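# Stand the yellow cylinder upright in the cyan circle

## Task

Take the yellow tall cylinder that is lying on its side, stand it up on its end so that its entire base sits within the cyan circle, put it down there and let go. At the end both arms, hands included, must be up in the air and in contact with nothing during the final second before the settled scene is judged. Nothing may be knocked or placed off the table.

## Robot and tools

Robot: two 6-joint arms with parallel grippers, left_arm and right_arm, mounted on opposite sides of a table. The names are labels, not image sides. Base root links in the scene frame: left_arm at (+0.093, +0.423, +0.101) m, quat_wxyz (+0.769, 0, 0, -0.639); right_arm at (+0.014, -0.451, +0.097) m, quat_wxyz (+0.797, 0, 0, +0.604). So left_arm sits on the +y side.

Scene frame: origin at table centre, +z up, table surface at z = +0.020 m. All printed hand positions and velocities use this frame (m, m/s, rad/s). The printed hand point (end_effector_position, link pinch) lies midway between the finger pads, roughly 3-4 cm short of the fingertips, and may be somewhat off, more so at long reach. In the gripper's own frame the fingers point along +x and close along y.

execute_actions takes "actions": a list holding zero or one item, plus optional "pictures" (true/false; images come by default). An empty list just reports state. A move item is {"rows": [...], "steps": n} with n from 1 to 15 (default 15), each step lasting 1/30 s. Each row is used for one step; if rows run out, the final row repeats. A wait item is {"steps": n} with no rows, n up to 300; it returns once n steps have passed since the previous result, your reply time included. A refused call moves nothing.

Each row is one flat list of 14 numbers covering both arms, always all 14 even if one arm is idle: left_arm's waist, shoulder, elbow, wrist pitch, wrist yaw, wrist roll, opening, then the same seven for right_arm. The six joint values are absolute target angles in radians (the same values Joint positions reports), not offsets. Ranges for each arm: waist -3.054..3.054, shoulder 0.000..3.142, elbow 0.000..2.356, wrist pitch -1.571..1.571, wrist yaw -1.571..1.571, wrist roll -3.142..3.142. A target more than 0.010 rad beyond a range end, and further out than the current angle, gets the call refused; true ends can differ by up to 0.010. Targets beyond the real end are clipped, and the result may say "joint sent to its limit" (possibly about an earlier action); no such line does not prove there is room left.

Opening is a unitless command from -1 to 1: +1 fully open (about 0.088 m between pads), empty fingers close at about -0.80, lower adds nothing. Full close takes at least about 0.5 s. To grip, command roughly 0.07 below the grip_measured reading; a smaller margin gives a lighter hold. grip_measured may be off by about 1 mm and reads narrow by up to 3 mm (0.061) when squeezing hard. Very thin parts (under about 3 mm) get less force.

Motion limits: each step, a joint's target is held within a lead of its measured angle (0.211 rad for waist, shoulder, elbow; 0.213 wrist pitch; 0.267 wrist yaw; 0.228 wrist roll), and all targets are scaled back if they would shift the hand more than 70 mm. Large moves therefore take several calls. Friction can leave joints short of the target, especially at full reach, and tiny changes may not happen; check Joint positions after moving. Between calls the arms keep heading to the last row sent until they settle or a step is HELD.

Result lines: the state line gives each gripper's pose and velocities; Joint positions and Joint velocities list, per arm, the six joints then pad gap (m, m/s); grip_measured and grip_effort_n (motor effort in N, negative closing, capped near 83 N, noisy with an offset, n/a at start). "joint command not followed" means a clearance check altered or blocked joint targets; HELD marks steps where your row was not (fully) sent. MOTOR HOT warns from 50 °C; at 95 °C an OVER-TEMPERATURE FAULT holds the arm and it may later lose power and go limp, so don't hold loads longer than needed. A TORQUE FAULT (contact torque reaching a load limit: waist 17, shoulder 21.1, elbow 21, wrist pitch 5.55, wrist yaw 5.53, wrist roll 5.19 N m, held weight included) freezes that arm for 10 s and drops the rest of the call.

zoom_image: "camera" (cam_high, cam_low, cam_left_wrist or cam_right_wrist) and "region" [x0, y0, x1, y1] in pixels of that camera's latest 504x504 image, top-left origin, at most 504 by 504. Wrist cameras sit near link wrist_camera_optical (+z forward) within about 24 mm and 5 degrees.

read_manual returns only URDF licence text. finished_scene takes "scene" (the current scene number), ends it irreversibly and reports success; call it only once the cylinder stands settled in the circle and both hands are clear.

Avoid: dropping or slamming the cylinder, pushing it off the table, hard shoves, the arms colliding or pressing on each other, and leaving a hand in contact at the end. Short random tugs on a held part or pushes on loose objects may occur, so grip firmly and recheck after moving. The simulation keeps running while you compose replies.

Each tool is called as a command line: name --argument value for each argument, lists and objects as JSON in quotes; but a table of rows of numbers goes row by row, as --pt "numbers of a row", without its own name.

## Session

execute_actions --actions '[]'

Scene clock: 0.00 s of 3900.00 s.
left_arm: end_effector_position=(+0.2029, +0.1693, +0.3411) grip_measured=+0.982 grip_effort_n=n/a end_effector_quat_wxyz=(+0.774, +0.196, +0.194, -0.570) end_effector_velocity=(+0.002, +0.003, -0.004) end_effector_angular_velocity=(+0.027, -0.006, +0.012) | right_arm: end_effector_position=(+0.0006, -0.2204, +0.1660) grip_measured=+1.000 grip_effort_n=n/a end_effector_quat_wxyz=(+0.648, -0.317, +0.577, +0.383) end_effector_velocity=(-0.001, +0.001, +0.000) end_effector_angular_velocity=(+0.007, +0.009, -0.009)
Joint positions: left_arm=[ 0.295  0.847  0.82  -0.53   0.127  0.176  0.087] | right_arm=[ 0.367  1.351  0.807 -0.901  0.052  0.622  0.088]
Joint velocities: left_arm=[-0.002  0.002  0.002 -0.022 -0.022  0.007  0.   ] | right_arm=[-0.002 -0.002 -0.002  0.007 -0.007  0.007  0.   ]
Motor temperatures (°C, as the motors report them): left_arm=[18 20 20 23 18 19] | right_arm=[18 26 20 21 20 19]
Heat: left arm: hottest wrist pitch 23 °C (+0.0 °C/min); right arm: hottest shoulder 26 °C (+0.0 °C/min).

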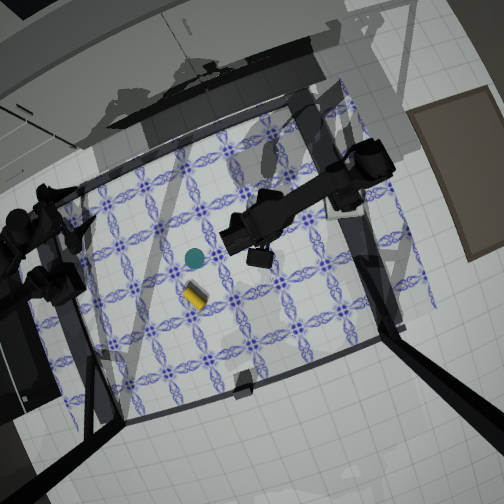

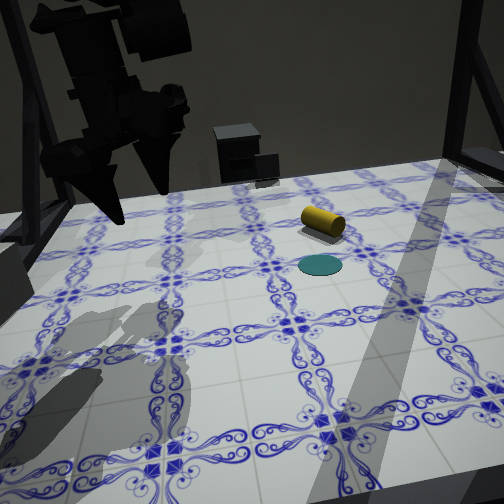

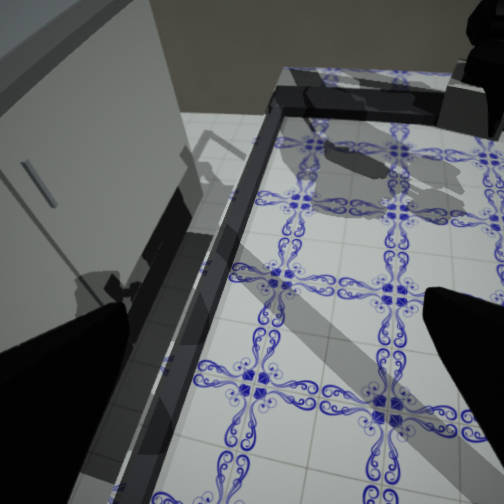

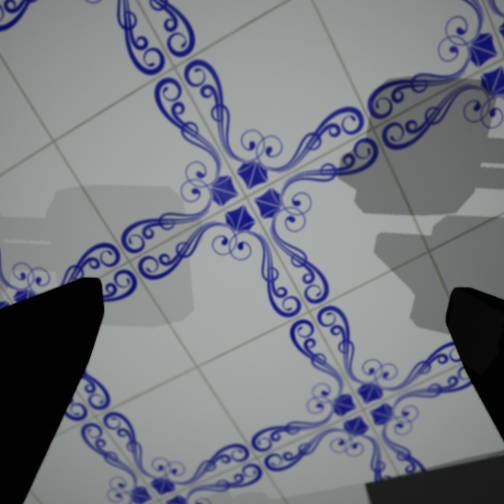

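execute_actions --actions '[{"rows":[[0.295,0.5,0.5,-0.53,0.127,0.176,1,0.428,1.9,1.9,-1.45,-0.08,1.26,1]]}]' --pictures false

execute_actions --actions '[{"rows":[[0.295,0.5,0.5,-0.53,0.127,0.176,1,0.428,2.1,2.1,-1.45,-0.08,1.26,1],[0.295,0.5,0.5,-0.53,0.127,0.176,1,0.428,2.1,2.1,-1.45,-0.08,1.26,1],[0.295,0.5,0.5,-0.53,0.127,0.176,1,0.428,2.2,2.2,-1.45,-0.08,1.26,1],[0.295,0.5,0.5,-0.53,0.127,0.176,1,0.428,2.3,2.3,-1.45,-0.08,1.26,1],[0.295,0.5,0.5,-0.53,0.127,0.176,1,0.428,2.585,2.314,-1.3,-0.08,1.26,1]]}]' --pictures false

execute_actions --actions '[{"steps":20}]'

Scene clock: 9.37 s of 3900.00 s.
left_arm: end_effector_position=(+0.1778, +0.2177, +0.2856) grip_measured=+0.982 grip_effort_n=-1.6 end_effector_quat_wxyz=(+0.778, +0.189, +0.180, -0.571) end_effector_velocity=(-0.000, +0.002, -0.007) end_effector_angular_velocity=(+0.015, +0.011, +0.008) | right_arm: end_effector_position=(-0.0496, -0.1094, +0.2513) grip_measured=+1.000 grip_effort_n=-0.2 end_effector_quat_wxyz=(+0.659, -0.176, +0.715, +0.153) end_effector_velocity=(-0.059, +0.372, +0.475) end_effector_angular_velocity=(+1.868, +0.305, -0.069)
Joint positions: left_arm=[ 0.295  0.505  0.513 -0.531  0.127  0.176  0.087] | right_arm=[ 0.426  1.894  1.726 -1.442 -0.077  1.251  0.088]
Joint velocities: left_arm=[-0.002 -0.007 -0.017 -0.007 -0.007 -0.007 -0.   ] | right_arm=[-0.002 -0.002  1.946 -0.051 -0.022  0.066  0.   ]
Motor temperatures (°C, as the motors report them): left_arm=[18 21 22 24 18 19] | right_arm=[18 26 21 21 20 19]
Heat: left arm: hottest wrist pitch 24 °C (+6.4 °C/min); right arm: hottest shoulder 26 °C (+0.0 °C/min).
Steps of this call (steps 1 to 90: nothing new was sent; then 5.87 s passed at rest; steps 91 to 105: all 15 steps of this action). Readings (joint positions):
91: left_arm=[0.295 0.813 0.785 -0.503 0.127 0.176] | right_arm=[0.374 1.392 0.848 -0.971 0.025 0.685]
92: left_arm=[0.295 0.754 0.730 -0.516 0.127 0.176] | right_arm=[0.388 1.450 0.910 -1.045 -0.013 0.758]
94: left_arm=[0.295 0.616 0.610 -0.537 0.127 0.176] | right_arm=[0.414 1.584 1.044 -1.163 -0.052 0.899]
98: left_arm=[0.295 0.523 0.519 -0.535 0.127 0.176] | right_arm=[0.426 1.813 1.298 -1.382 -0.072 1.159]
105: the state above

Scene clock: 9.87 s of 3900.00 s.
left_arm: end_effector_position=(+0.1778, +0.2178, +0.2851) grip_measured=+0.982 grip_effort_n=-1.6 end_effector_quat_wxyz=(+0.778, +0.189, +0.180, -0.571) end_effector_velocity=(+0.000, +0.001, -0.002) end_effector_angular_velocity=(+0.006, +0.006, +0.008) | right_arm: end_effector_position=(-0.0718, +0.0356, +0.1204) grip_measured=+1.000 grip_effort_n=-0.7 end_effector_quat_wxyz=(+0.660, -0.160, +0.715, +0.166) end_effector_velocity=(+0.006, -0.057, -0.328) end_effector_angular_velocity=(-0.693, -0.099, +0.010)
Joint positions: left_arm=[ 0.295  0.504  0.511 -0.531  0.127  0.176  0.087] | right_arm=[ 0.426  2.563  2.297 -1.303 -0.077  1.257  0.088]
Joint velocities: left_arm=[-0.002 -0.002 -0.002 -0.007 -0.007 -0.007 -0.   ] | right_arm=[ 0.002  0.691 -0.002 -0.007 -0.007 -0.007  0.   ]
Motor temperatures (°C, as the motors report them): left_arm=[18 21 22 24 18 19] | right_arm=[18 26 21 21 20 19]
Heat: left arm: hottest wrist pitch 24 °C (+6.1 °C/min); right arm: hottest shoulder 26 °C (+0.0 °C/min).
Steps of this call (steps 1 to 15: all 15 steps of this action). Readings (joint positions):
1: left_arm=[0.295 0.505 0.512 -0.531 0.127 0.176] | right_arm=[0.426 1.928 1.797 -1.453 -0.077 1.254]
2: left_arm=[0.295 0.505 0.511 -0.531 0.127 0.176] | right_arm=[0.426 1.957 1.876 -1.451 -0.077 1.255]
4: left_arm=[0.295 0.504 0.511 -0.531 0.127 0.176] | right_arm=[0.426 2.055 2.024 -1.448 -0.077 1.256]
8: left_arm=[0.295 0.504 0.511 -0.531 0.127 0.176] | right_arm=[0.426 2.287 2.242 -1.322 -0.077 1.257]
15: the state above

Scene clock: 10.53 s of 3900.00 s.
left_arm: end_effector_position=(+0.1778, +0.2178, +0.2851) grip_measured=+0.982 grip_effort_n=-1.6 end_effector_quat_wxyz=(+0.778, +0.189, +0.180, -0.571) end_effector_velocity=(+0.000, +0.001, -0.002) end_effector_angular_velocity=(+0.002, +0.018, +0.015) | right_arm: end_effector_position=(-0.0722, +0.0376, +0.1140) grip_measured=+1.000 grip_effort_n=-0.2 end_effector_quat_wxyz=(+0.660, -0.161, +0.715, +0.164) end_effector_velocity=(-0.002, -0.004, +0.002) end_effector_angular_velocity=(-0.019, +0.005, -0.005)
Joint positions: left_arm=[ 0.295  0.504  0.511 -0.531  0.127  0.176  0.087] | right_arm=[ 0.426  2.584  2.311 -1.3   -0.077  1.257  0.088]
Joint velocities: left_arm=[-0.002 -0.002 -0.002 -0.007 -0.007 -0.022 -0.   ] | right_arm=[ 0.002 -0.002  0.002 -0.022 -0.007  0.007  0.   ]
Motor temperatures (°C, as the motors report them): left_arm=[18 21 22 24 18 19] | right_arm=[18 26 21 21 20 19]
Heat: left arm: hottest wrist pitch 24 °C (+5.7 °C/min); right arm: hottest shoulder 26 °C (+0.0 °C/min).
Steps of this call (steps 1 to 20: the robot went on to your last target). Readings (joint positions):
1: left_arm=[0.295 0.504 0.511 -0.531 0.127 0.176] | right_arm=[0.426 2.581 2.297 -1.303 -0.077 1.257]
2: left_arm=[0.295 0.504 0.511 -0.531 0.127 0.176] | right_arm=[0.426 2.591 2.297 -1.303 -0.077 1.257]
4: left_arm=[0.295 0.504 0.511 -0.531 0.127 0.176] | right_arm=[0.426 2.593 2.297 -1.303 -0.077 1.257]
8: left_arm=[0.295 0.504 0.511 -0.531 0.127 0.176] | right_arm=[0.426 2.584 2.311 -1.300 -0.077 1.257]
20: the state above

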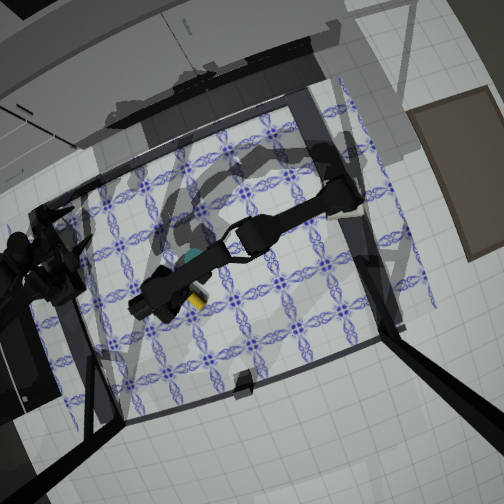

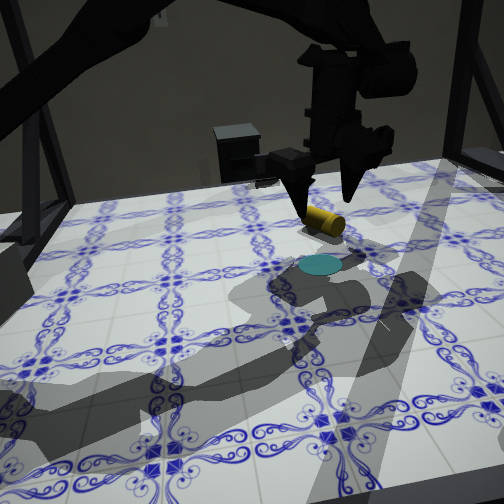

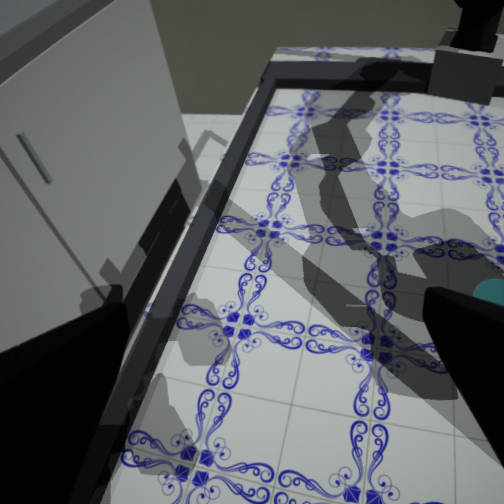

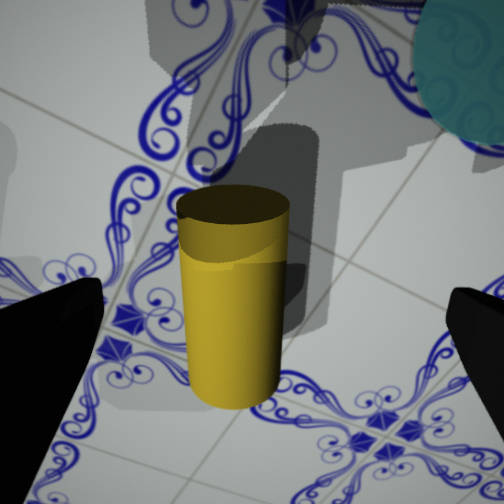

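execute_actions --actions '[{"rows":[[0.295,0.5,0.5,-0.53,0.127,0.176,1,0.46,2.6,2.32,-1.27,-0.08,1.29,1],[0.295,0.5,0.5,-0.53,0.127,0.176,1,0.46,2.6,2.32,-1.27,-0.08,1.29,1],[0.295,0.5,0.5,-0.53,0.127,0.176,1,0.46,2.61,2.32,-1.26,-0.08,1.29,1],[0.295,0.5,0.5,-0.53,0.127,0.176,1,0.46,2.62,2.31,-1.24,-0.08,1.29,1],[0.295,0.5,0.5,-0.53,0.127,0.176,1,0.46,2.63,2.3,-1.22,-0.08,1.29,1],[0.295,0.5,0.5,-0.53,0.127,0.176,1,0.46,2.64,2.28,-1.19,-0.08,1.29,1],[0.295,0.5,0.5,-0.53,0.127,0.176,1,0.46,2.65,2.24,-1.155,-0.08,1.29,1]]}]' --pictures false

execute_actions --actions '[{"steps":12}]'

Scene clock: 20.67 s of 3900.00 s.
left_arm: end_effector_position=(+0.1777, +0.2178, +0.2851) grip_measured=+0.982 grip_effort_n=-1.6 end_effector_quat_wxyz=(+0.778, +0.189, +0.180, -0.571) end_effector_velocity=(-0.002, +0.000, -0.002) end_effector_angular_velocity=(+0.003, +0.013, -0.005) | right_arm: end_effector_position=(-0.0918, +0.0446, +0.0721) grip_measured=+1.000 grip_effort_n=-0.7 end_effector_quat_wxyz=(+0.659, -0.155, +0.715, +0.175) end_effector_velocity=(+0.001, +0.023, +0.000) end_effector_angular_velocity=(+0.101, +0.041, +0.005)
Joint positions: left_arm=[ 0.295  0.504  0.511 -0.531  0.127  0.176  0.087] | right_arm=[ 0.462  2.64   2.251 -1.157 -0.08   1.287  0.088]
Joint velocities: left_arm=[-0.002 -0.002 -0.002 -0.007  0.007 -0.007 -0.   ] | right_arm=[-0.017 -0.002 -0.007  0.11  -0.022 -0.022  0.   ]
Motor temperatures (°C, as the motors report them): left_arm=[18 21 23 26 18 19] | right_arm=[18 32 23 21 20 19]
Heat: left arm: hottest wrist pitch 26 °C (+8.7 °C/min); right arm: hottest shoulder 32 °C (+17.4 °C/min).
Steps of this call (steps 1 to 15: the robot went on to your last target; steps 16 to 90: nothing new was sent; then 6.63 s passed at rest; steps 91 to 105: all 15 steps of this action). Readings (joint positions):
91: left_arm=[0.295 0.504 0.511 -0.531 0.127 0.176] | right_arm=[0.428 2.584 2.311 -1.296 -0.077 1.266]
92: left_arm=[0.295 0.504 0.511 -0.531 0.127 0.176] | right_arm=[0.431 2.584 2.311 -1.286 -0.077 1.273]
94: left_arm=[0.295 0.504 0.511 -0.531 0.127 0.176] | right_arm=[0.443 2.588 2.311 -1.269 -0.077 1.281]
98: left_arm=[0.295 0.504 0.511 -0.531 0.127 0.176] | right_arm=[0.463 2.607 2.285 -1.188 -0.079 1.286]
105: the state above

Scene clock: 21.07 s of 3900.00 s.
left_arm: end_effector_position=(+0.1777, +0.2178, +0.2851) grip_measured=+0.982 grip_effort_n=-2.1 end_effector_quat_wxyz=(+0.778, +0.189, +0.180, -0.571) end_effector_velocity=(+0.000, +0.001, -0.002) end_effector_angular_velocity=(+0.006, +0.006, +0.008) | right_arm: end_effector_position=(-0.0914, +0.0447, +0.0716) grip_measured=+1.000 grip_effort_n=-0.2 end_effector_quat_wxyz=(+0.659, -0.155, +0.715, +0.175) end_effector_velocity=(-0.000, +0.002, +0.003) end_effector_angular_velocity=(+0.015, -0.005, +0.024)
Joint positions: left_arm=[ 0.295  0.504  0.511 -0.531  0.127  0.176  0.087] | right_arm=[ 0.461  2.64   2.25  -1.156 -0.08   1.288  0.088]
Joint velocities: left_arm=[-0.002 -0.002 -0.002 -0.007 -0.007 -0.007  0.   ] | right_arm=[ 0.002 -0.007 -0.002  0.007  0.007 -0.022  0.   ]
Motor temperatures (°C, as the motors report them): left_arm=[18 21 23 26 18 19] | right_arm=[18 32 23 21 20 19]
Heat: left arm: hottest wrist pitch 26 °C (+8.5 °C/min); right arm: hottest shoulder 32 °C (+17.1 °C/min).
Steps of this call (steps 1 to 12: the robot went on to your last target). Readings (joint positions):
1: left_arm=[0.295 0.504 0.511 -0.531 0.127 0.176] | right_arm=[0.461 2.640 2.251 -1.156 -0.080 1.287]
2: left_arm=[0.295 0.504 0.511 -0.531 0.127 0.176] | right_arm=[0.461 2.640 2.251 -1.156 -0.080 1.287]
4: left_arm=[0.295 0.504 0.511 -0.531 0.127 0.176] | right_arm=[0.461 2.640 2.250 -1.156 -0.080 1.287]
8: left_arm=[0.295 0.504 0.511 -0.531 0.127 0.176] | right_arm=[0.461 2.640 2.250 -1.156 -0.080 1.288]
12: the state above

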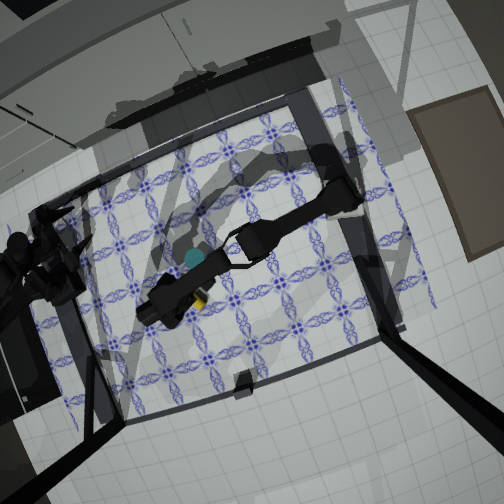

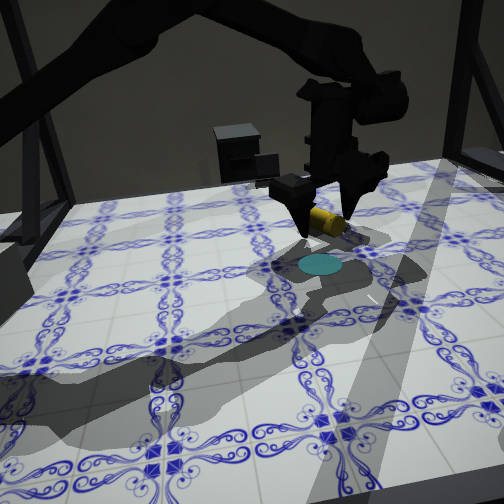

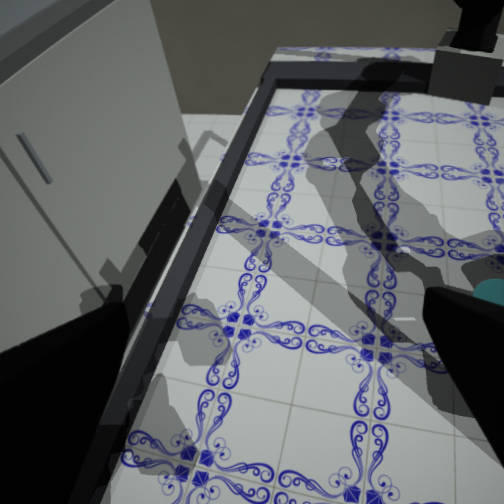

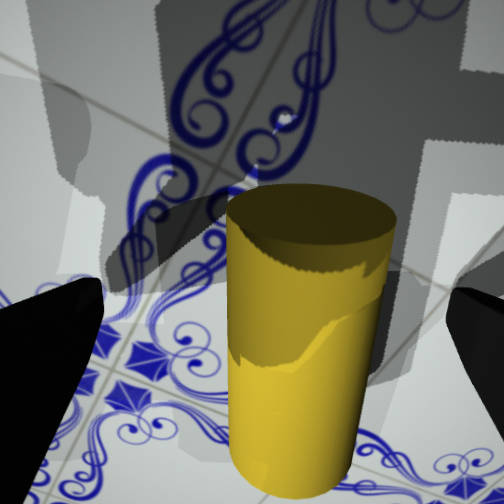

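execute_actions --actions '[{"rows":[[0.295,0.5,0.5,-0.53,0.127,0.176,1,0.46,2.61,2.172,-1.128,-0.08,1.29,0.5]],"steps":12}]' --pictures false

execute_actions --actions '[{"rows":[[0.295,0.5,0.5,-0.53,0.127,0.176,1,0.46,2.61,2.172,-1.128,-0.08,1.29,-0.22]]}]'

Scene clock: 25.40 s of 3900.00 s.
left_arm: end_effector_position=(+0.1777, +0.2178, +0.2851) grip_measured=+0.982 grip_effort_n=-1.6 end_effector_quat_wxyz=(+0.778, +0.189, +0.180, -0.571) end_effector_velocity=(-0.003, +0.001, -0.003) end_effector_angular_velocity=(+0.003, +0.013, -0.010) | right_arm: end_effector_position=(-0.0886, +0.0368, +0.0683) grip_measured=+0.508 grip_effort_n=-14.7 end_effector_quat_wxyz=(+0.660, -0.159, +0.714, +0.169) end_effector_velocity=(-0.001, -0.005, -0.002) end_effector_angular_velocity=(-0.018, +0.004, +0.010)
Joint positions: left_arm=[ 0.295  0.504  0.511 -0.531  0.127  0.176  0.087] | right_arm=[ 0.459  2.614  2.186 -1.133 -0.077  1.288  0.064]
Joint velocities: left_arm=[-0.007 -0.007 -0.007 -0.007  0.007 -0.007 -0.   ] | right_arm=[ 0.002 -0.002 -0.012 -0.007 -0.007 -0.007 -0.003]
Motor temperatures (°C, as the motors report them): left_arm=[18 21 23 26 18 19] | right_arm=[18 33 23 21 20 20]
Heat: left arm: hottest wrist pitch 26 °C (+7.1 °C/min); right arm: hottest shoulder 33 °C (+16.5 °C/min).
Steps of this call (steps 1 to 15: the robot went on to your last target; steps 16 to 90: nothing new was sent; then 0.93 s passed at rest; steps 91 to 102: all 12 steps of this action). Readings (joint positions):
91: left_arm=[0.295 0.504 0.511 -0.531 0.127 0.176] | right_arm=[0.461 2.636 2.235 -1.144 -0.080 1.288]
92: left_arm=[0.295 0.504 0.511 -0.531 0.127 0.176] | right_arm=[0.461 2.630 2.219 -1.141 -0.079 1.288]
94: left_arm=[0.295 0.504 0.511 -0.531 0.127 0.176] | right_arm=[0.460 2.621 2.199 -1.140 -0.077 1.288]
98: left_arm=[0.295 0.504 0.511 -0.531 0.127 0.176] | right_arm=[0.459 2.615 2.188 -1.135 -0.077 1.288]
102: the state above

Scene clock: 25.90 s of 3900.00 s.
left_arm: end_effector_position=(+0.1777, +0.2178, +0.2851) grip_measured=+0.982 grip_effort_n=-1.6 end_effector_quat_wxyz=(+0.778, +0.189, +0.180, -0.571) end_effector_velocity=(-0.002, +0.002, -0.005) end_effector_angular_velocity=(+0.016, +0.019, -0.000) | right_arm: end_effector_position=(-0.0886, +0.0369, +0.0685) grip_measured=-0.160 grip_effort_n=-83.5 end_effector_quat_wxyz=(+0.660, -0.159, +0.714, +0.169) end_effector_velocity=(-0.002, -0.002, +0.001) end_effector_angular_velocity=(-0.010, +0.020, +0.020)
Joint positions: left_arm=[ 0.295  0.504  0.511 -0.531  0.127  0.176  0.087] | right_arm=[ 0.459  2.613  2.185 -1.132 -0.077  1.288  0.031]
Joint velocities: left_arm=[ 0.002 -0.002 -0.002 -0.022  0.007 -0.007 -0.   ] | right_arm=[-0.002 -0.002 -0.002 -0.007 -0.022 -0.022  0.   ]
Motor temperatures (°C, as the motors report them): left_arm=[18 21 23 26 18 19] | right_arm=[18 34 23 21 20 20]
Heat: left arm: hottest wrist pitch 26 °C (+6.9 °C/min); right arm: hottest shoulder 34 °C (+18.5 °C/min).
Steps of this call (steps 1 to 15: all 15 steps of this action). Readings (joint positions):
1: left_arm=[0.295 0.504 0.511 -0.531 0.127 0.176] | right_arm=[0.459 2.614 2.186 -1.133 -0.077 1.288]
2: left_arm=[0.295 0.504 0.511 -0.531 0.127 0.176] | right_arm=[0.459 2.614 2.186 -1.133 -0.077 1.288]
4: left_arm=[0.295 0.504 0.511 -0.531 0.127 0.176] | right_arm=[0.459 2.614 2.186 -1.133 -0.077 1.288]
8: left_arm=[0.295 0.504 0.511 -0.531 0.127 0.176] | right_arm=[0.459 2.613 2.185 -1.132 -0.077 1.288]
15: the state above

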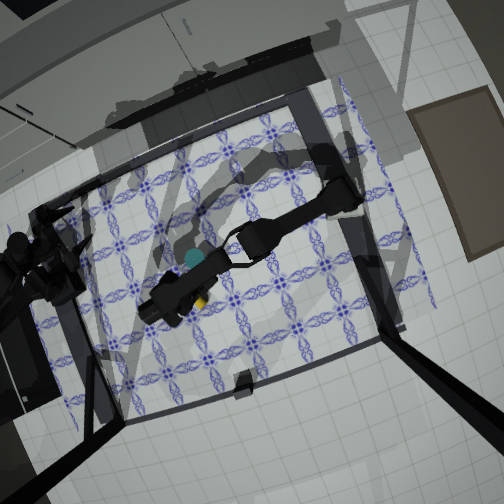

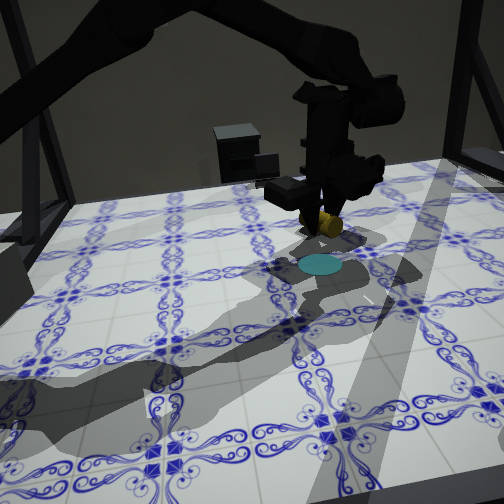

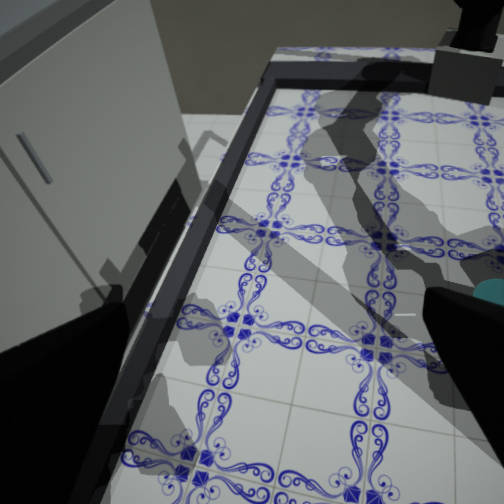

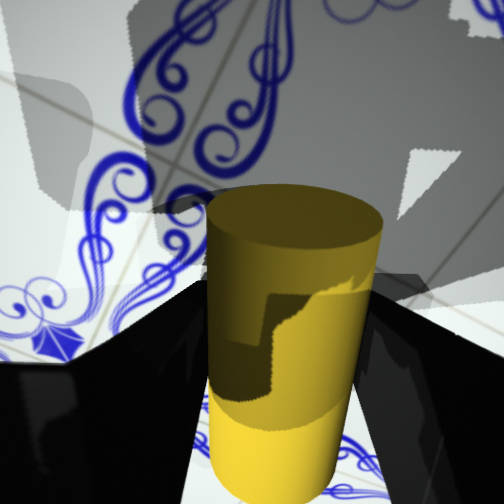

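execute_actions --actions '[{"rows":[[0.295,0.5,0.5,-0.53,0.127,0.176,1,0.46,2.55,2.185,-1.13,-0.08,1.29,-0.22],[0.295,0.5,0.5,-0.53,0.127,0.176,1,0.46,2.5,2.185,-1.13,-0.08,1.29,-0.22],[0.295,0.5,0.5,-0.53,0.127,0.176,1,0.46,2.45,2.185,-1.13,-0.08,1.29,-0.22],[0.295,0.5,0.5,-0.53,0.127,0.176,1,0.46,2.4,2.15,-1.13,-0.08,1.29,-0.22],[0.295,0.5,0.5,-0.53,0.127,0.176,1,0.5,2.3,2.1,-1.1,0,1.2,-0.22],[0.295,0.5,0.5,-0.53,0.127,0.176,1,0.657,2.0,1.75,-0.2,0.5,0.51,-0.22]]}]' --pictures false

execute_actions --actions '[{"rows":[[0.295,0.5,0.5,-0.53,0.127,0.176,1,0.657,2.0,1.5,0.2,1.408,0.51,-0.22]]}]' --pictures false

execute_actions --actions '[{"rows":[[0.295,0.5,0.5,-0.53,0.127,0.176,1,0.657,2.05,1.45,0.2,1.408,0.51,-0.22],[0.295,0.5,0.5,-0.53,0.127,0.176,1,0.657,2.1,1.4,0.25,1.408,0.51,-0.22],[0.295,0.5,0.5,-0.53,0.127,0.176,1,0.657,2.15,1.35,0.33,1.408,0.51,-0.22],[0.295,0.5,0.5,-0.53,0.127,0.176,1,0.657,2.2,1.3,0.41,1.408,0.51,-0.22],[0.295,0.5,0.5,-0.53,0.127,0.176,1,0.657,2.24,1.27,0.48,1.408,0.51,-0.22],[0.295,0.5,0.5,-0.53,0.127,0.176,1,0.657,2.28,1.24,0.55,1.408,0.51,-0.22],[0.295,0.5,0.5,-0.53,0.127,0.176,1,0.657,2.32,1.21,0.62,1.408,0.51,-0.22],[0.295,0.5,0.5,-0.53,0.127,0.176,1,0.657,2.36,1.19,0.68,1.408,0.51,-0.22],[0.295,0.5,0.5,-0.53,0.127,0.176,1,0.657,2.4,1.17,0.74,1.408,0.51,-0.22],[0.295,0.5,0.5,-0.53,0.127,0.176,1,0.657,2.43,1.15,0.79,1.408,0.51,-0.22],[0.295,0.5,0.5,-0.53,0.127,0.176,1,0.657,2.46,1.135,0.83,1.408,0.51,-0.22],[0.295,0.5,0.5,-0.53,0.127,0.176,1,0.657,2.48,1.125,0.86,1.408,0.51,-0.22],[0.295,0.5,0.5,-0.53,0.127,0.176,1,0.657,2.5,1.125,0.875,1.408,0.51,-0.22]]}]' --pictures false

execute_actions --actions '[{"steps":25}]'

zoom_image --camera "cam_low" --region '[240,170,380,310]'

zoom_image --camera "cam_high" --region '[160,225,240,305]'

Scene clock: 41.43 s of 3900.00 s.
left_arm: end_effector_position=(+0.1777, +0.2178, +0.2851) grip_measured=+0.982 grip_effort_n=-1.6 end_effector_quat_wxyz=(+0.778, +0.189, +0.180, -0.571) end_effector_velocity=(+0.000, +0.001, -0.002) end_effector_angular_velocity=(+0.006, +0.006, +0.008) | right_arm: end_effector_position=(-0.1398, +0.0695, +0.3026) grip_measured=-0.160 grip_effort_n=-83.5 end_effector_quat_wxyz=(+0.748, -0.115, +0.310, +0.575) end_effector_velocity=(+0.035, +0.202, +0.571) end_effector_angular_velocity=(+2.160, -0.362, +0.424)
Joint positions: left_arm=[ 0.295  0.504  0.511 -0.531  0.127  0.176  0.087] | right_arm=[ 0.688  2.024  1.783 -0.491  0.468  0.616  0.031]
Joint velocities: left_arm=[-0.002 -0.002 -0.002 -0.007 -0.007 -0.007  0.   ] | right_arm=[-0.11  -0.564 -0.1    2.     0.403 -1.399 -0.   ]
Motor temperatures (°C, as the motors report them): left_arm=[18 21 24 27 18 19] | right_arm=[18 40 23 21 20 20]
Heat: left arm: hottest wrist pitch 27 °C (+5.8 °C/min); right arm: hottest shoulder 40 °C (+20.3 °C/min).
Steps of this call (steps 1 to 15: the robot went on to your last target; steps 16 to 90: nothing new was sent; then 12.03 s passed at rest; steps 91 to 105: all 15 steps of this action). Readings (joint positions):
91: left_arm=[0.295 0.504 0.511 -0.531 0.127 0.176] | right_arm=[0.459 2.603 2.185 -1.131 -0.077 1.288]
92: left_arm=[0.295 0.504 0.511 -0.531 0.127 0.176] | right_arm=[0.459 2.590 2.184 -1.131 -0.077 1.288]
94: left_arm=[0.295 0.504 0.511 -0.531 0.127 0.176] | right_arm=[0.459 2.543 2.171 -1.130 -0.077 1.288]
98: left_arm=[0.295 0.504 0.511 -0.531 0.127 0.176] | right_arm=[0.533 2.334 1.998 -0.946 0.166 1.086]
105: the state above

Scene clock: 41.93 s of 3900.00 s.
left_arm: end_effector_position=(+0.1777, +0.2178, +0.2851) grip_measured=+0.982 grip_effort_n=-2.1 end_effector_quat_wxyz=(+0.778, +0.189, +0.180, -0.571) end_effector_velocity=(-0.001, +0.003, -0.005) end_effector_angular_velocity=(+0.015, +0.025, +0.015) | right_arm: end_effector_position=(-0.0193, +0.0349, +0.3500) grip_measured=-0.159 grip_effort_n=-83.5 end_effector_quat_wxyz=(+0.957, +0.098, +0.055, +0.267) end_effector_velocity=(+0.006, -0.023, +0.016) end_effector_angular_velocity=(+0.090, -0.028, -0.172)
Joint positions: left_arm=[ 0.295  0.504  0.511 -0.531  0.127  0.176  0.087] | right_arm=[0.652 1.995 1.504 0.192 1.39  0.513 0.031]
Joint velocities: left_arm=[-0.002 -0.002 -0.002 -0.022 -0.007 -0.022 -0.   ] | right_arm=[ 0.017 -0.002 -0.002  0.081  0.198 -0.007 -0.   ]
Motor temperatures (°C, as the motors report them): left_arm=[18 21 24 27 18 19] | right_arm=[18 40 23 21 20 20]
Heat: left arm: hottest wrist pitch 27 °C (+5.7 °C/min); right arm: hottest shoulder 40 °C (+20.0 °C/min).
Steps of this call (steps 1 to 15: all 15 steps of this action). Readings (joint positions):
1: left_arm=[0.295 0.504 0.511 -0.531 0.127 0.176] | right_arm=[0.686 2.006 1.746 -0.398 0.535 0.581]
2: left_arm=[0.295 0.504 0.511 -0.531 0.127 0.176] | right_arm=[0.682 1.983 1.696 -0.334 0.627 0.559]
4: left_arm=[0.295 0.504 0.511 -0.531 0.127 0.176] | right_arm=[0.667 1.964 1.603 -0.206 0.802 0.534]
8: left_arm=[0.295 0.504 0.511 -0.531 0.127 0.176] | right_arm=[0.649 2.007 1.513 0.045 1.129 0.517]
15: the state above

Scene clock: 42.43 s of 3900.00 s.
left_arm: end_effector_position=(+0.1777, +0.2178, +0.2851) grip_measured=+0.982 grip_effort_n=-1.6 end_effector_quat_wxyz=(+0.778, +0.189, +0.180, -0.571) end_effector_velocity=(+0.003, +0.001, +0.001) end_effector_angular_velocity=(-0.004, -0.007, +0.020) | right_arm: end_effector_position=(-0.0073, +0.0036, +0.1063) grip_measured=-0.159 grip_effort_n=-83.5 end_effector_quat_wxyz=(+0.965, -0.013, +0.039, +0.259) end_effector_velocity=(+0.067, -0.166, -0.414) end_effector_angular_velocity=(-0.260, -0.099, +0.003)
Joint positions: left_arm=[ 0.295  0.504  0.511 -0.531  0.127  0.176  0.087] | right_arm=[0.654 2.442 1.161 0.759 1.405 0.512 0.031]
Joint velocities: left_arm=[-0.002 -0.002 -0.002  0.007 -0.022 -0.007 -0.001] | right_arm=[-0.002  0.969 -0.554  1.238 -0.007  0.007 -0.   ]
Motor temperatures (°C, as the motors report them): left_arm=[18 21 24 28 18 19] | right_arm=[18 40 23 21 20 20]
Heat: left arm: hottest wrist pitch 28 °C (+7.1 °C/min); right arm: hottest shoulder 40 °C (+19.8 °C/min).
Steps of this call (steps 1 to 15: all 15 steps of this action). Readings (joint positions):
1: left_arm=[0.295 0.504 0.511 -0.531 0.127 0.176] | right_arm=[0.653 2.001 1.498 0.196 1.394 0.513]
2: left_arm=[0.295 0.504 0.511 -0.531 0.127 0.176] | right_arm=[0.654 2.014 1.480 0.216 1.400 0.513]
4: left_arm=[0.295 0.504 0.511 -0.531 0.127 0.176] | right_arm=[0.654 2.049 1.438 0.277 1.405 0.512]
8: left_arm=[0.295 0.504 0.511 -0.531 0.127 0.176] | right_arm=[0.654 2.178 1.332 0.422 1.405 0.512]
15: the state above

Scene clock: 43.27 s of 3900.00 s.
left_arm: end_effector_position=(+0.1777, +0.2178, +0.2851) grip_measured=+0.982 grip_effort_n=-1.6 end_effector_quat_wxyz=(+0.778, +0.189, +0.180, -0.571) end_effector_velocity=(+0.002, +0.002, -0.001) end_effector_angular_velocity=(+0.001, +0.009, +0.027) | right_arm: end_effector_position=(-0.0038, -0.0057, +0.0865) grip_measured=-0.159 grip_effort_n=-83.5 end_effector_quat_wxyz=(+0.965, -0.000, +0.041, +0.259) end_effector_velocity=(+0.002, -0.001, -0.001) end_effector_angular_velocity=(-0.012, -0.010, -0.008)
Joint positions: left_arm=[ 0.295  0.504  0.511 -0.531  0.127  0.176  0.087] | right_arm=[0.655 2.497 1.126 0.874 1.405 0.512 0.031]
Joint velocities: left_arm=[-0.002 -0.007 -0.002 -0.007 -0.022 -0.022  0.   ] | right_arm=[-0.002  0.002  0.002 -0.007  0.007 -0.007 -0.   ]
Motor temperatures (°C, as the motors report them): left_arm=[18 21 24 28 18 19] | right_arm=[18 40 23 21 20 20]
Heat: left arm: hottest wrist pitch 28 °C (+6.9 °C/min); right arm: hottest shoulder 40 °C (+19.4 °C/min).
Steps of this call (steps 1 to 25: the robot went on to your last target). Readings (joint positions):
1: left_arm=[0.295 0.504 0.511 -0.531 0.127 0.176] | right_arm=[0.654 2.469 1.146 0.792 1.405 0.512]
2: left_arm=[0.295 0.504 0.511 -0.531 0.127 0.176] | right_arm=[0.654 2.487 1.134 0.814 1.405 0.512]
4: left_arm=[0.295 0.504 0.511 -0.531 0.127 0.176] | right_arm=[0.654 2.500 1.125 0.845 1.405 0.512]
8: left_arm=[0.295 0.504 0.511 -0.531 0.127 0.176] | right_arm=[0.655 2.497 1.126 0.871 1.405 0.512]
25: the state above

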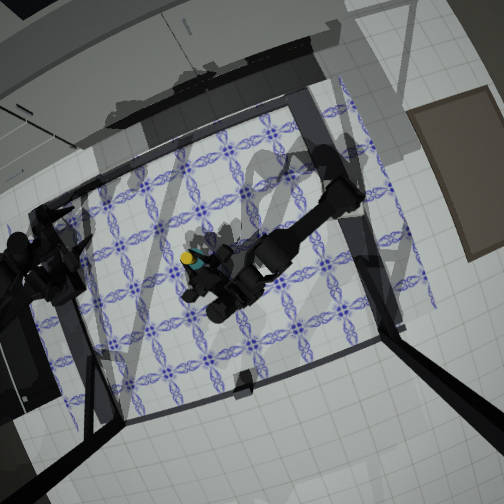

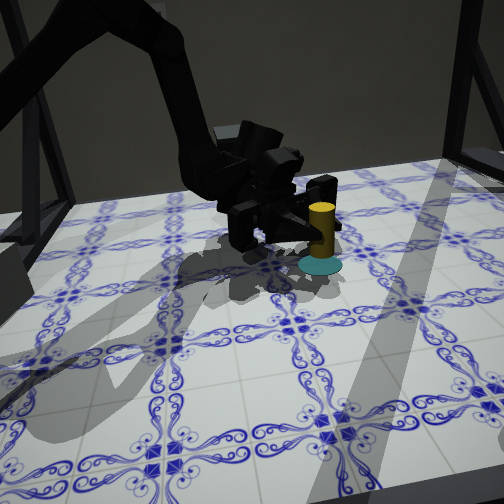

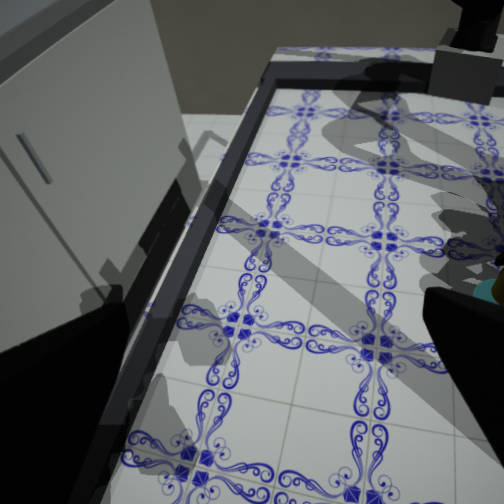

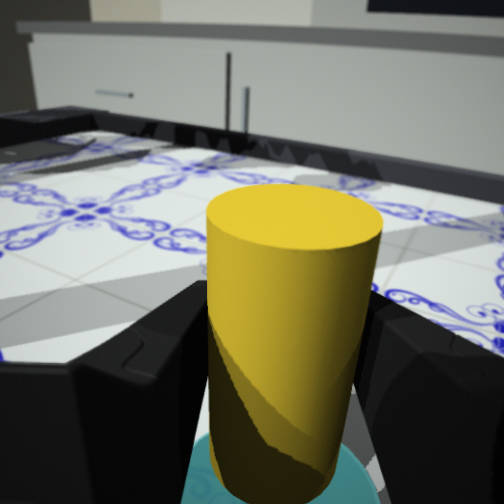

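Region (240, 170, 380, 310) of cam_low's 504x504 image, scaled by 3.600, with more detail than that image has.

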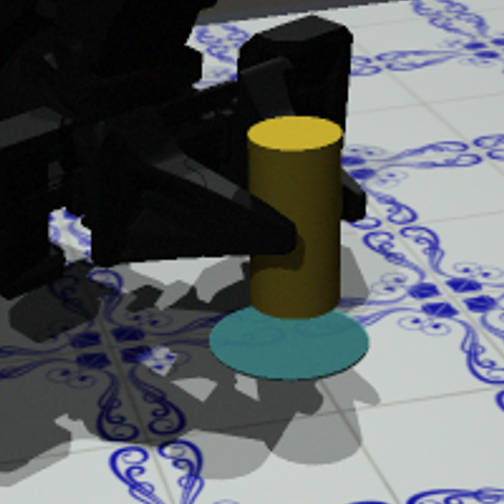

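Region (160, 225, 240, 305) of cam_high's 504x504 image, scaled by 6.300, with more detail than that image has.

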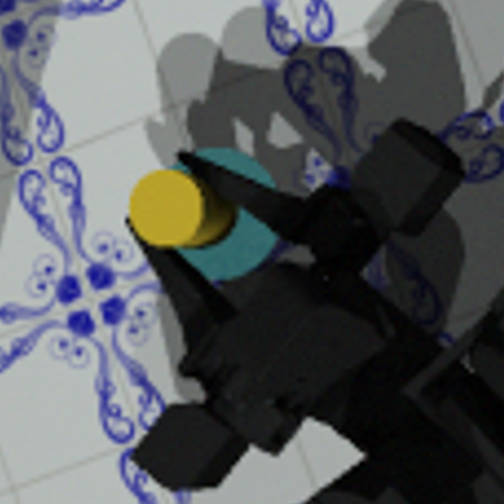

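execute_actions --actions '[{"rows":[[0.295,0.5,0.5,-0.53,0.127,0.176,1,0.655,2.52,1.13,0.885,1.405,0.51,-0.22],[0.295,0.5,0.5,-0.53,0.127,0.176,1,0.655,2.53,1.135,0.895,1.405,0.51,-0.22],[0.295,0.5,0.5,-0.53,0.127,0.176,1,0.655,2.545,1.14,0.905,1.405,0.51,-0.22],[0.295,0.5,0.5,-0.53,0.127,0.176,1,0.655,2.56,1.14,0.917,1.405,0.51,-0.22]]}]' --pictures false

execute_actions --actions '[{"steps":6}]'

zoom_image --camera "cam_low" --region '[240,170,380,310]'

Scene clock: 49.17 s of 3900.00 s.
left_arm: end_effector_position=(+0.1777, +0.2178, +0.2851) grip_measured=+0.982 grip_effort_n=-1.6 end_effector_quat_wxyz=(+0.778, +0.189, +0.180, -0.571) end_effector_velocity=(-0.002, +0.000, -0.002) end_effector_angular_velocity=(+0.003, +0.013, -0.005) | right_arm: end_effector_position=(-0.0030, -0.0076, +0.0706) grip_measured=-0.159 grip_effort_n=-83.5 end_effector_quat_wxyz=(+0.965, -0.001, +0.040, +0.259) end_effector_velocity=(+0.001, +0.001, +0.001) end_effector_angular_velocity=(-0.001, +0.002, +0.005)
Joint positions: left_arm=[ 0.295  0.504  0.511 -0.531  0.127  0.176  0.087] | right_arm=[0.655 2.549 1.135 0.916 1.405 0.512 0.031]
Joint velocities: left_arm=[-0.002 -0.002 -0.002 -0.007  0.007 -0.007  0.   ] | right_arm=[-0.002 -0.002 -0.002  0.007 -0.007 -0.007  0.   ]
Motor temperatures (°C, as the motors report them): left_arm=[18 21 24 28 18 19] | right_arm=[18 40 23 22 20 20]
Heat: left arm: hottest wrist pitch 28 °C (+6.1 °C/min); right arm: hottest shoulder 40 °C (+17.1 °C/min).
Steps of this call (steps 1 to 15: the robot went on to your last target; steps 16 to 90: nothing new was sent; then 2.40 s passed at rest; steps 91 to 105: all 15 steps of this action). Readings (joint positions):
91: left_arm=[0.295 0.504 0.511 -0.531 0.127 0.176] | right_arm=[0.655 2.498 1.126 0.876 1.405 0.512]
92: left_arm=[0.295 0.504 0.511 -0.531 0.127 0.176] | right_arm=[0.655 2.501 1.127 0.882 1.405 0.512]
94: left_arm=[0.295 0.504 0.511 -0.531 0.127 0.176] | right_arm=[0.655 2.517 1.132 0.898 1.405 0.512]
98: left_arm=[0.295 0.504 0.511 -0.531 0.127 0.176] | right_arm=[0.655 2.545 1.135 0.909 1.405 0.512]
105: the state above

Scene clock: 49.37 s of 3900.00 s.
left_arm: end_effector_position=(+0.1777, +0.2178, +0.2851) grip_measured=+0.982 grip_effort_n=-2.1 end_effector_quat_wxyz=(+0.778, +0.189, +0.180, -0.571) end_effector_velocity=(-0.001, +0.002, -0.003) end_effector_angular_velocity=(+0.015, +0.011, +0.008) | right_arm: end_effector_position=(-0.0030, -0.0076, +0.0706) grip_measured=-0.159 grip_effort_n=-83.5 end_effector_quat_wxyz=(+0.965, -0.001, +0.040, +0.259) end_effector_velocity=(+0.001, -0.004, +0.001) end_effector_angular_velocity=(-0.014, -0.018, -0.016)
Joint positions: left_arm=[ 0.295  0.504  0.511 -0.531  0.127  0.176  0.087] | right_arm=[0.655 2.549 1.135 0.916 1.405 0.512 0.031]
Joint velocities: left_arm=[-0.002 -0.002  0.002 -0.022 -0.007 -0.007 -0.   ] | right_arm=[ 0.002 -0.002 -0.007 -0.007  0.022 -0.007 -0.   ]
Motor temperatures (°C, as the motors report them): left_arm=[18 21 24 28 18 19] | right_arm=[18 40 23 22 20 20]
Heat: left arm: hottest wrist pitch 28 °C (+6.1 °C/min); right arm: hottest shoulder 40 °C (+17.0 °C/min).
Steps of this call (steps 1 to 6: the robot went on to your last target). Readings (joint positions):
1: left_arm=[0.295 0.504 0.511 -0.531 0.127 0.176] | right_arm=[0.655 2.549 1.135 0.916 1.405 0.512]
2: left_arm=[0.295 0.504 0.511 -0.531 0.127 0.176] | right_arm=[0.655 2.549 1.135 0.916 1.405 0.512]
4: left_arm=[0.295 0.504 0.511 -0.531 0.127 0.176] | right_arm=[0.655 2.549 1.135 0.916 1.405 0.512]
6: the state above

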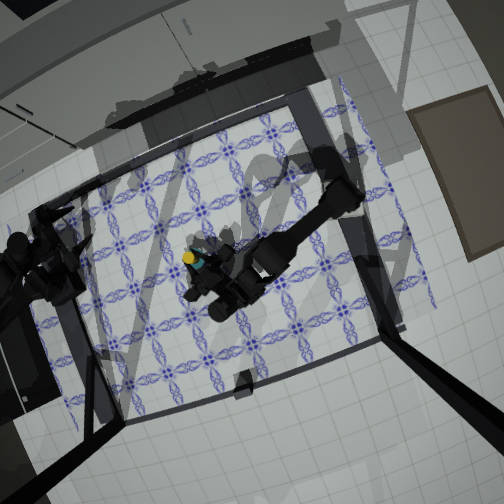

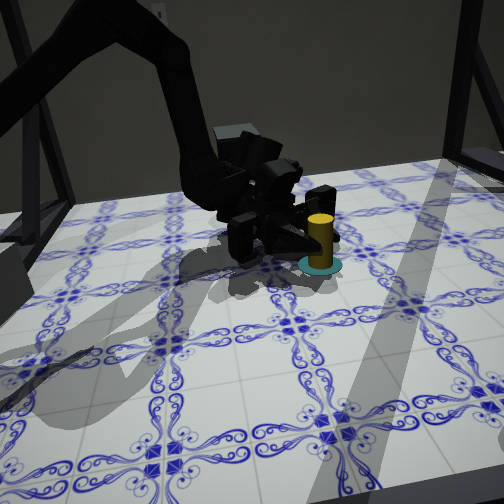

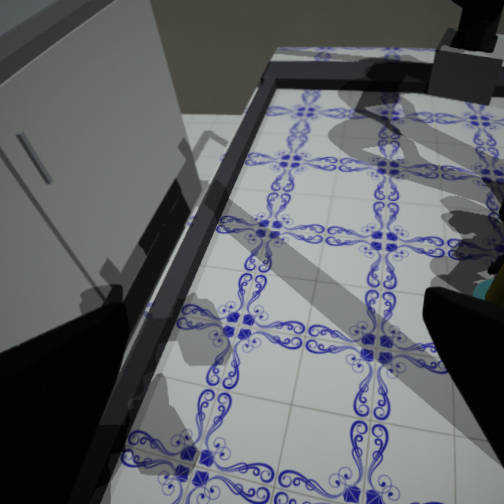

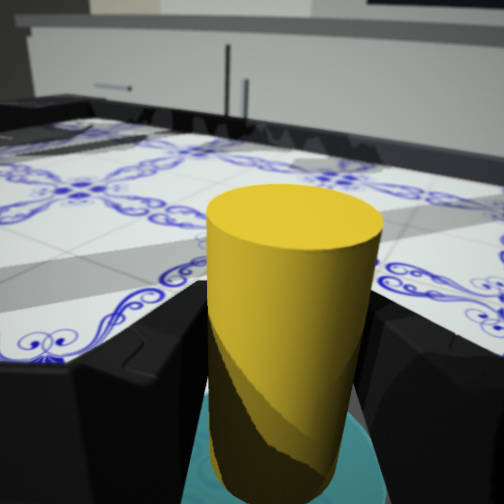

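Region (240, 170, 380, 310) of cam_low's 504x504 image, scaled by 3.600, with more detail than that image has.

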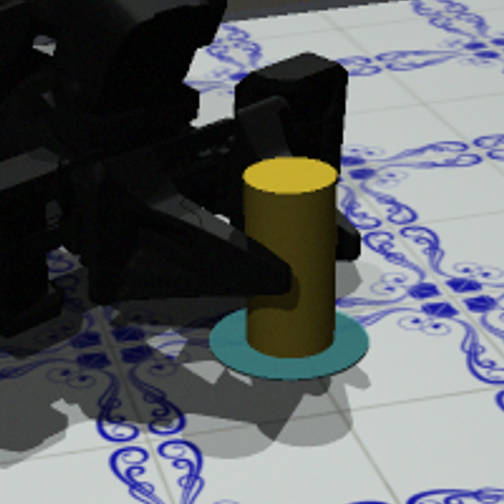

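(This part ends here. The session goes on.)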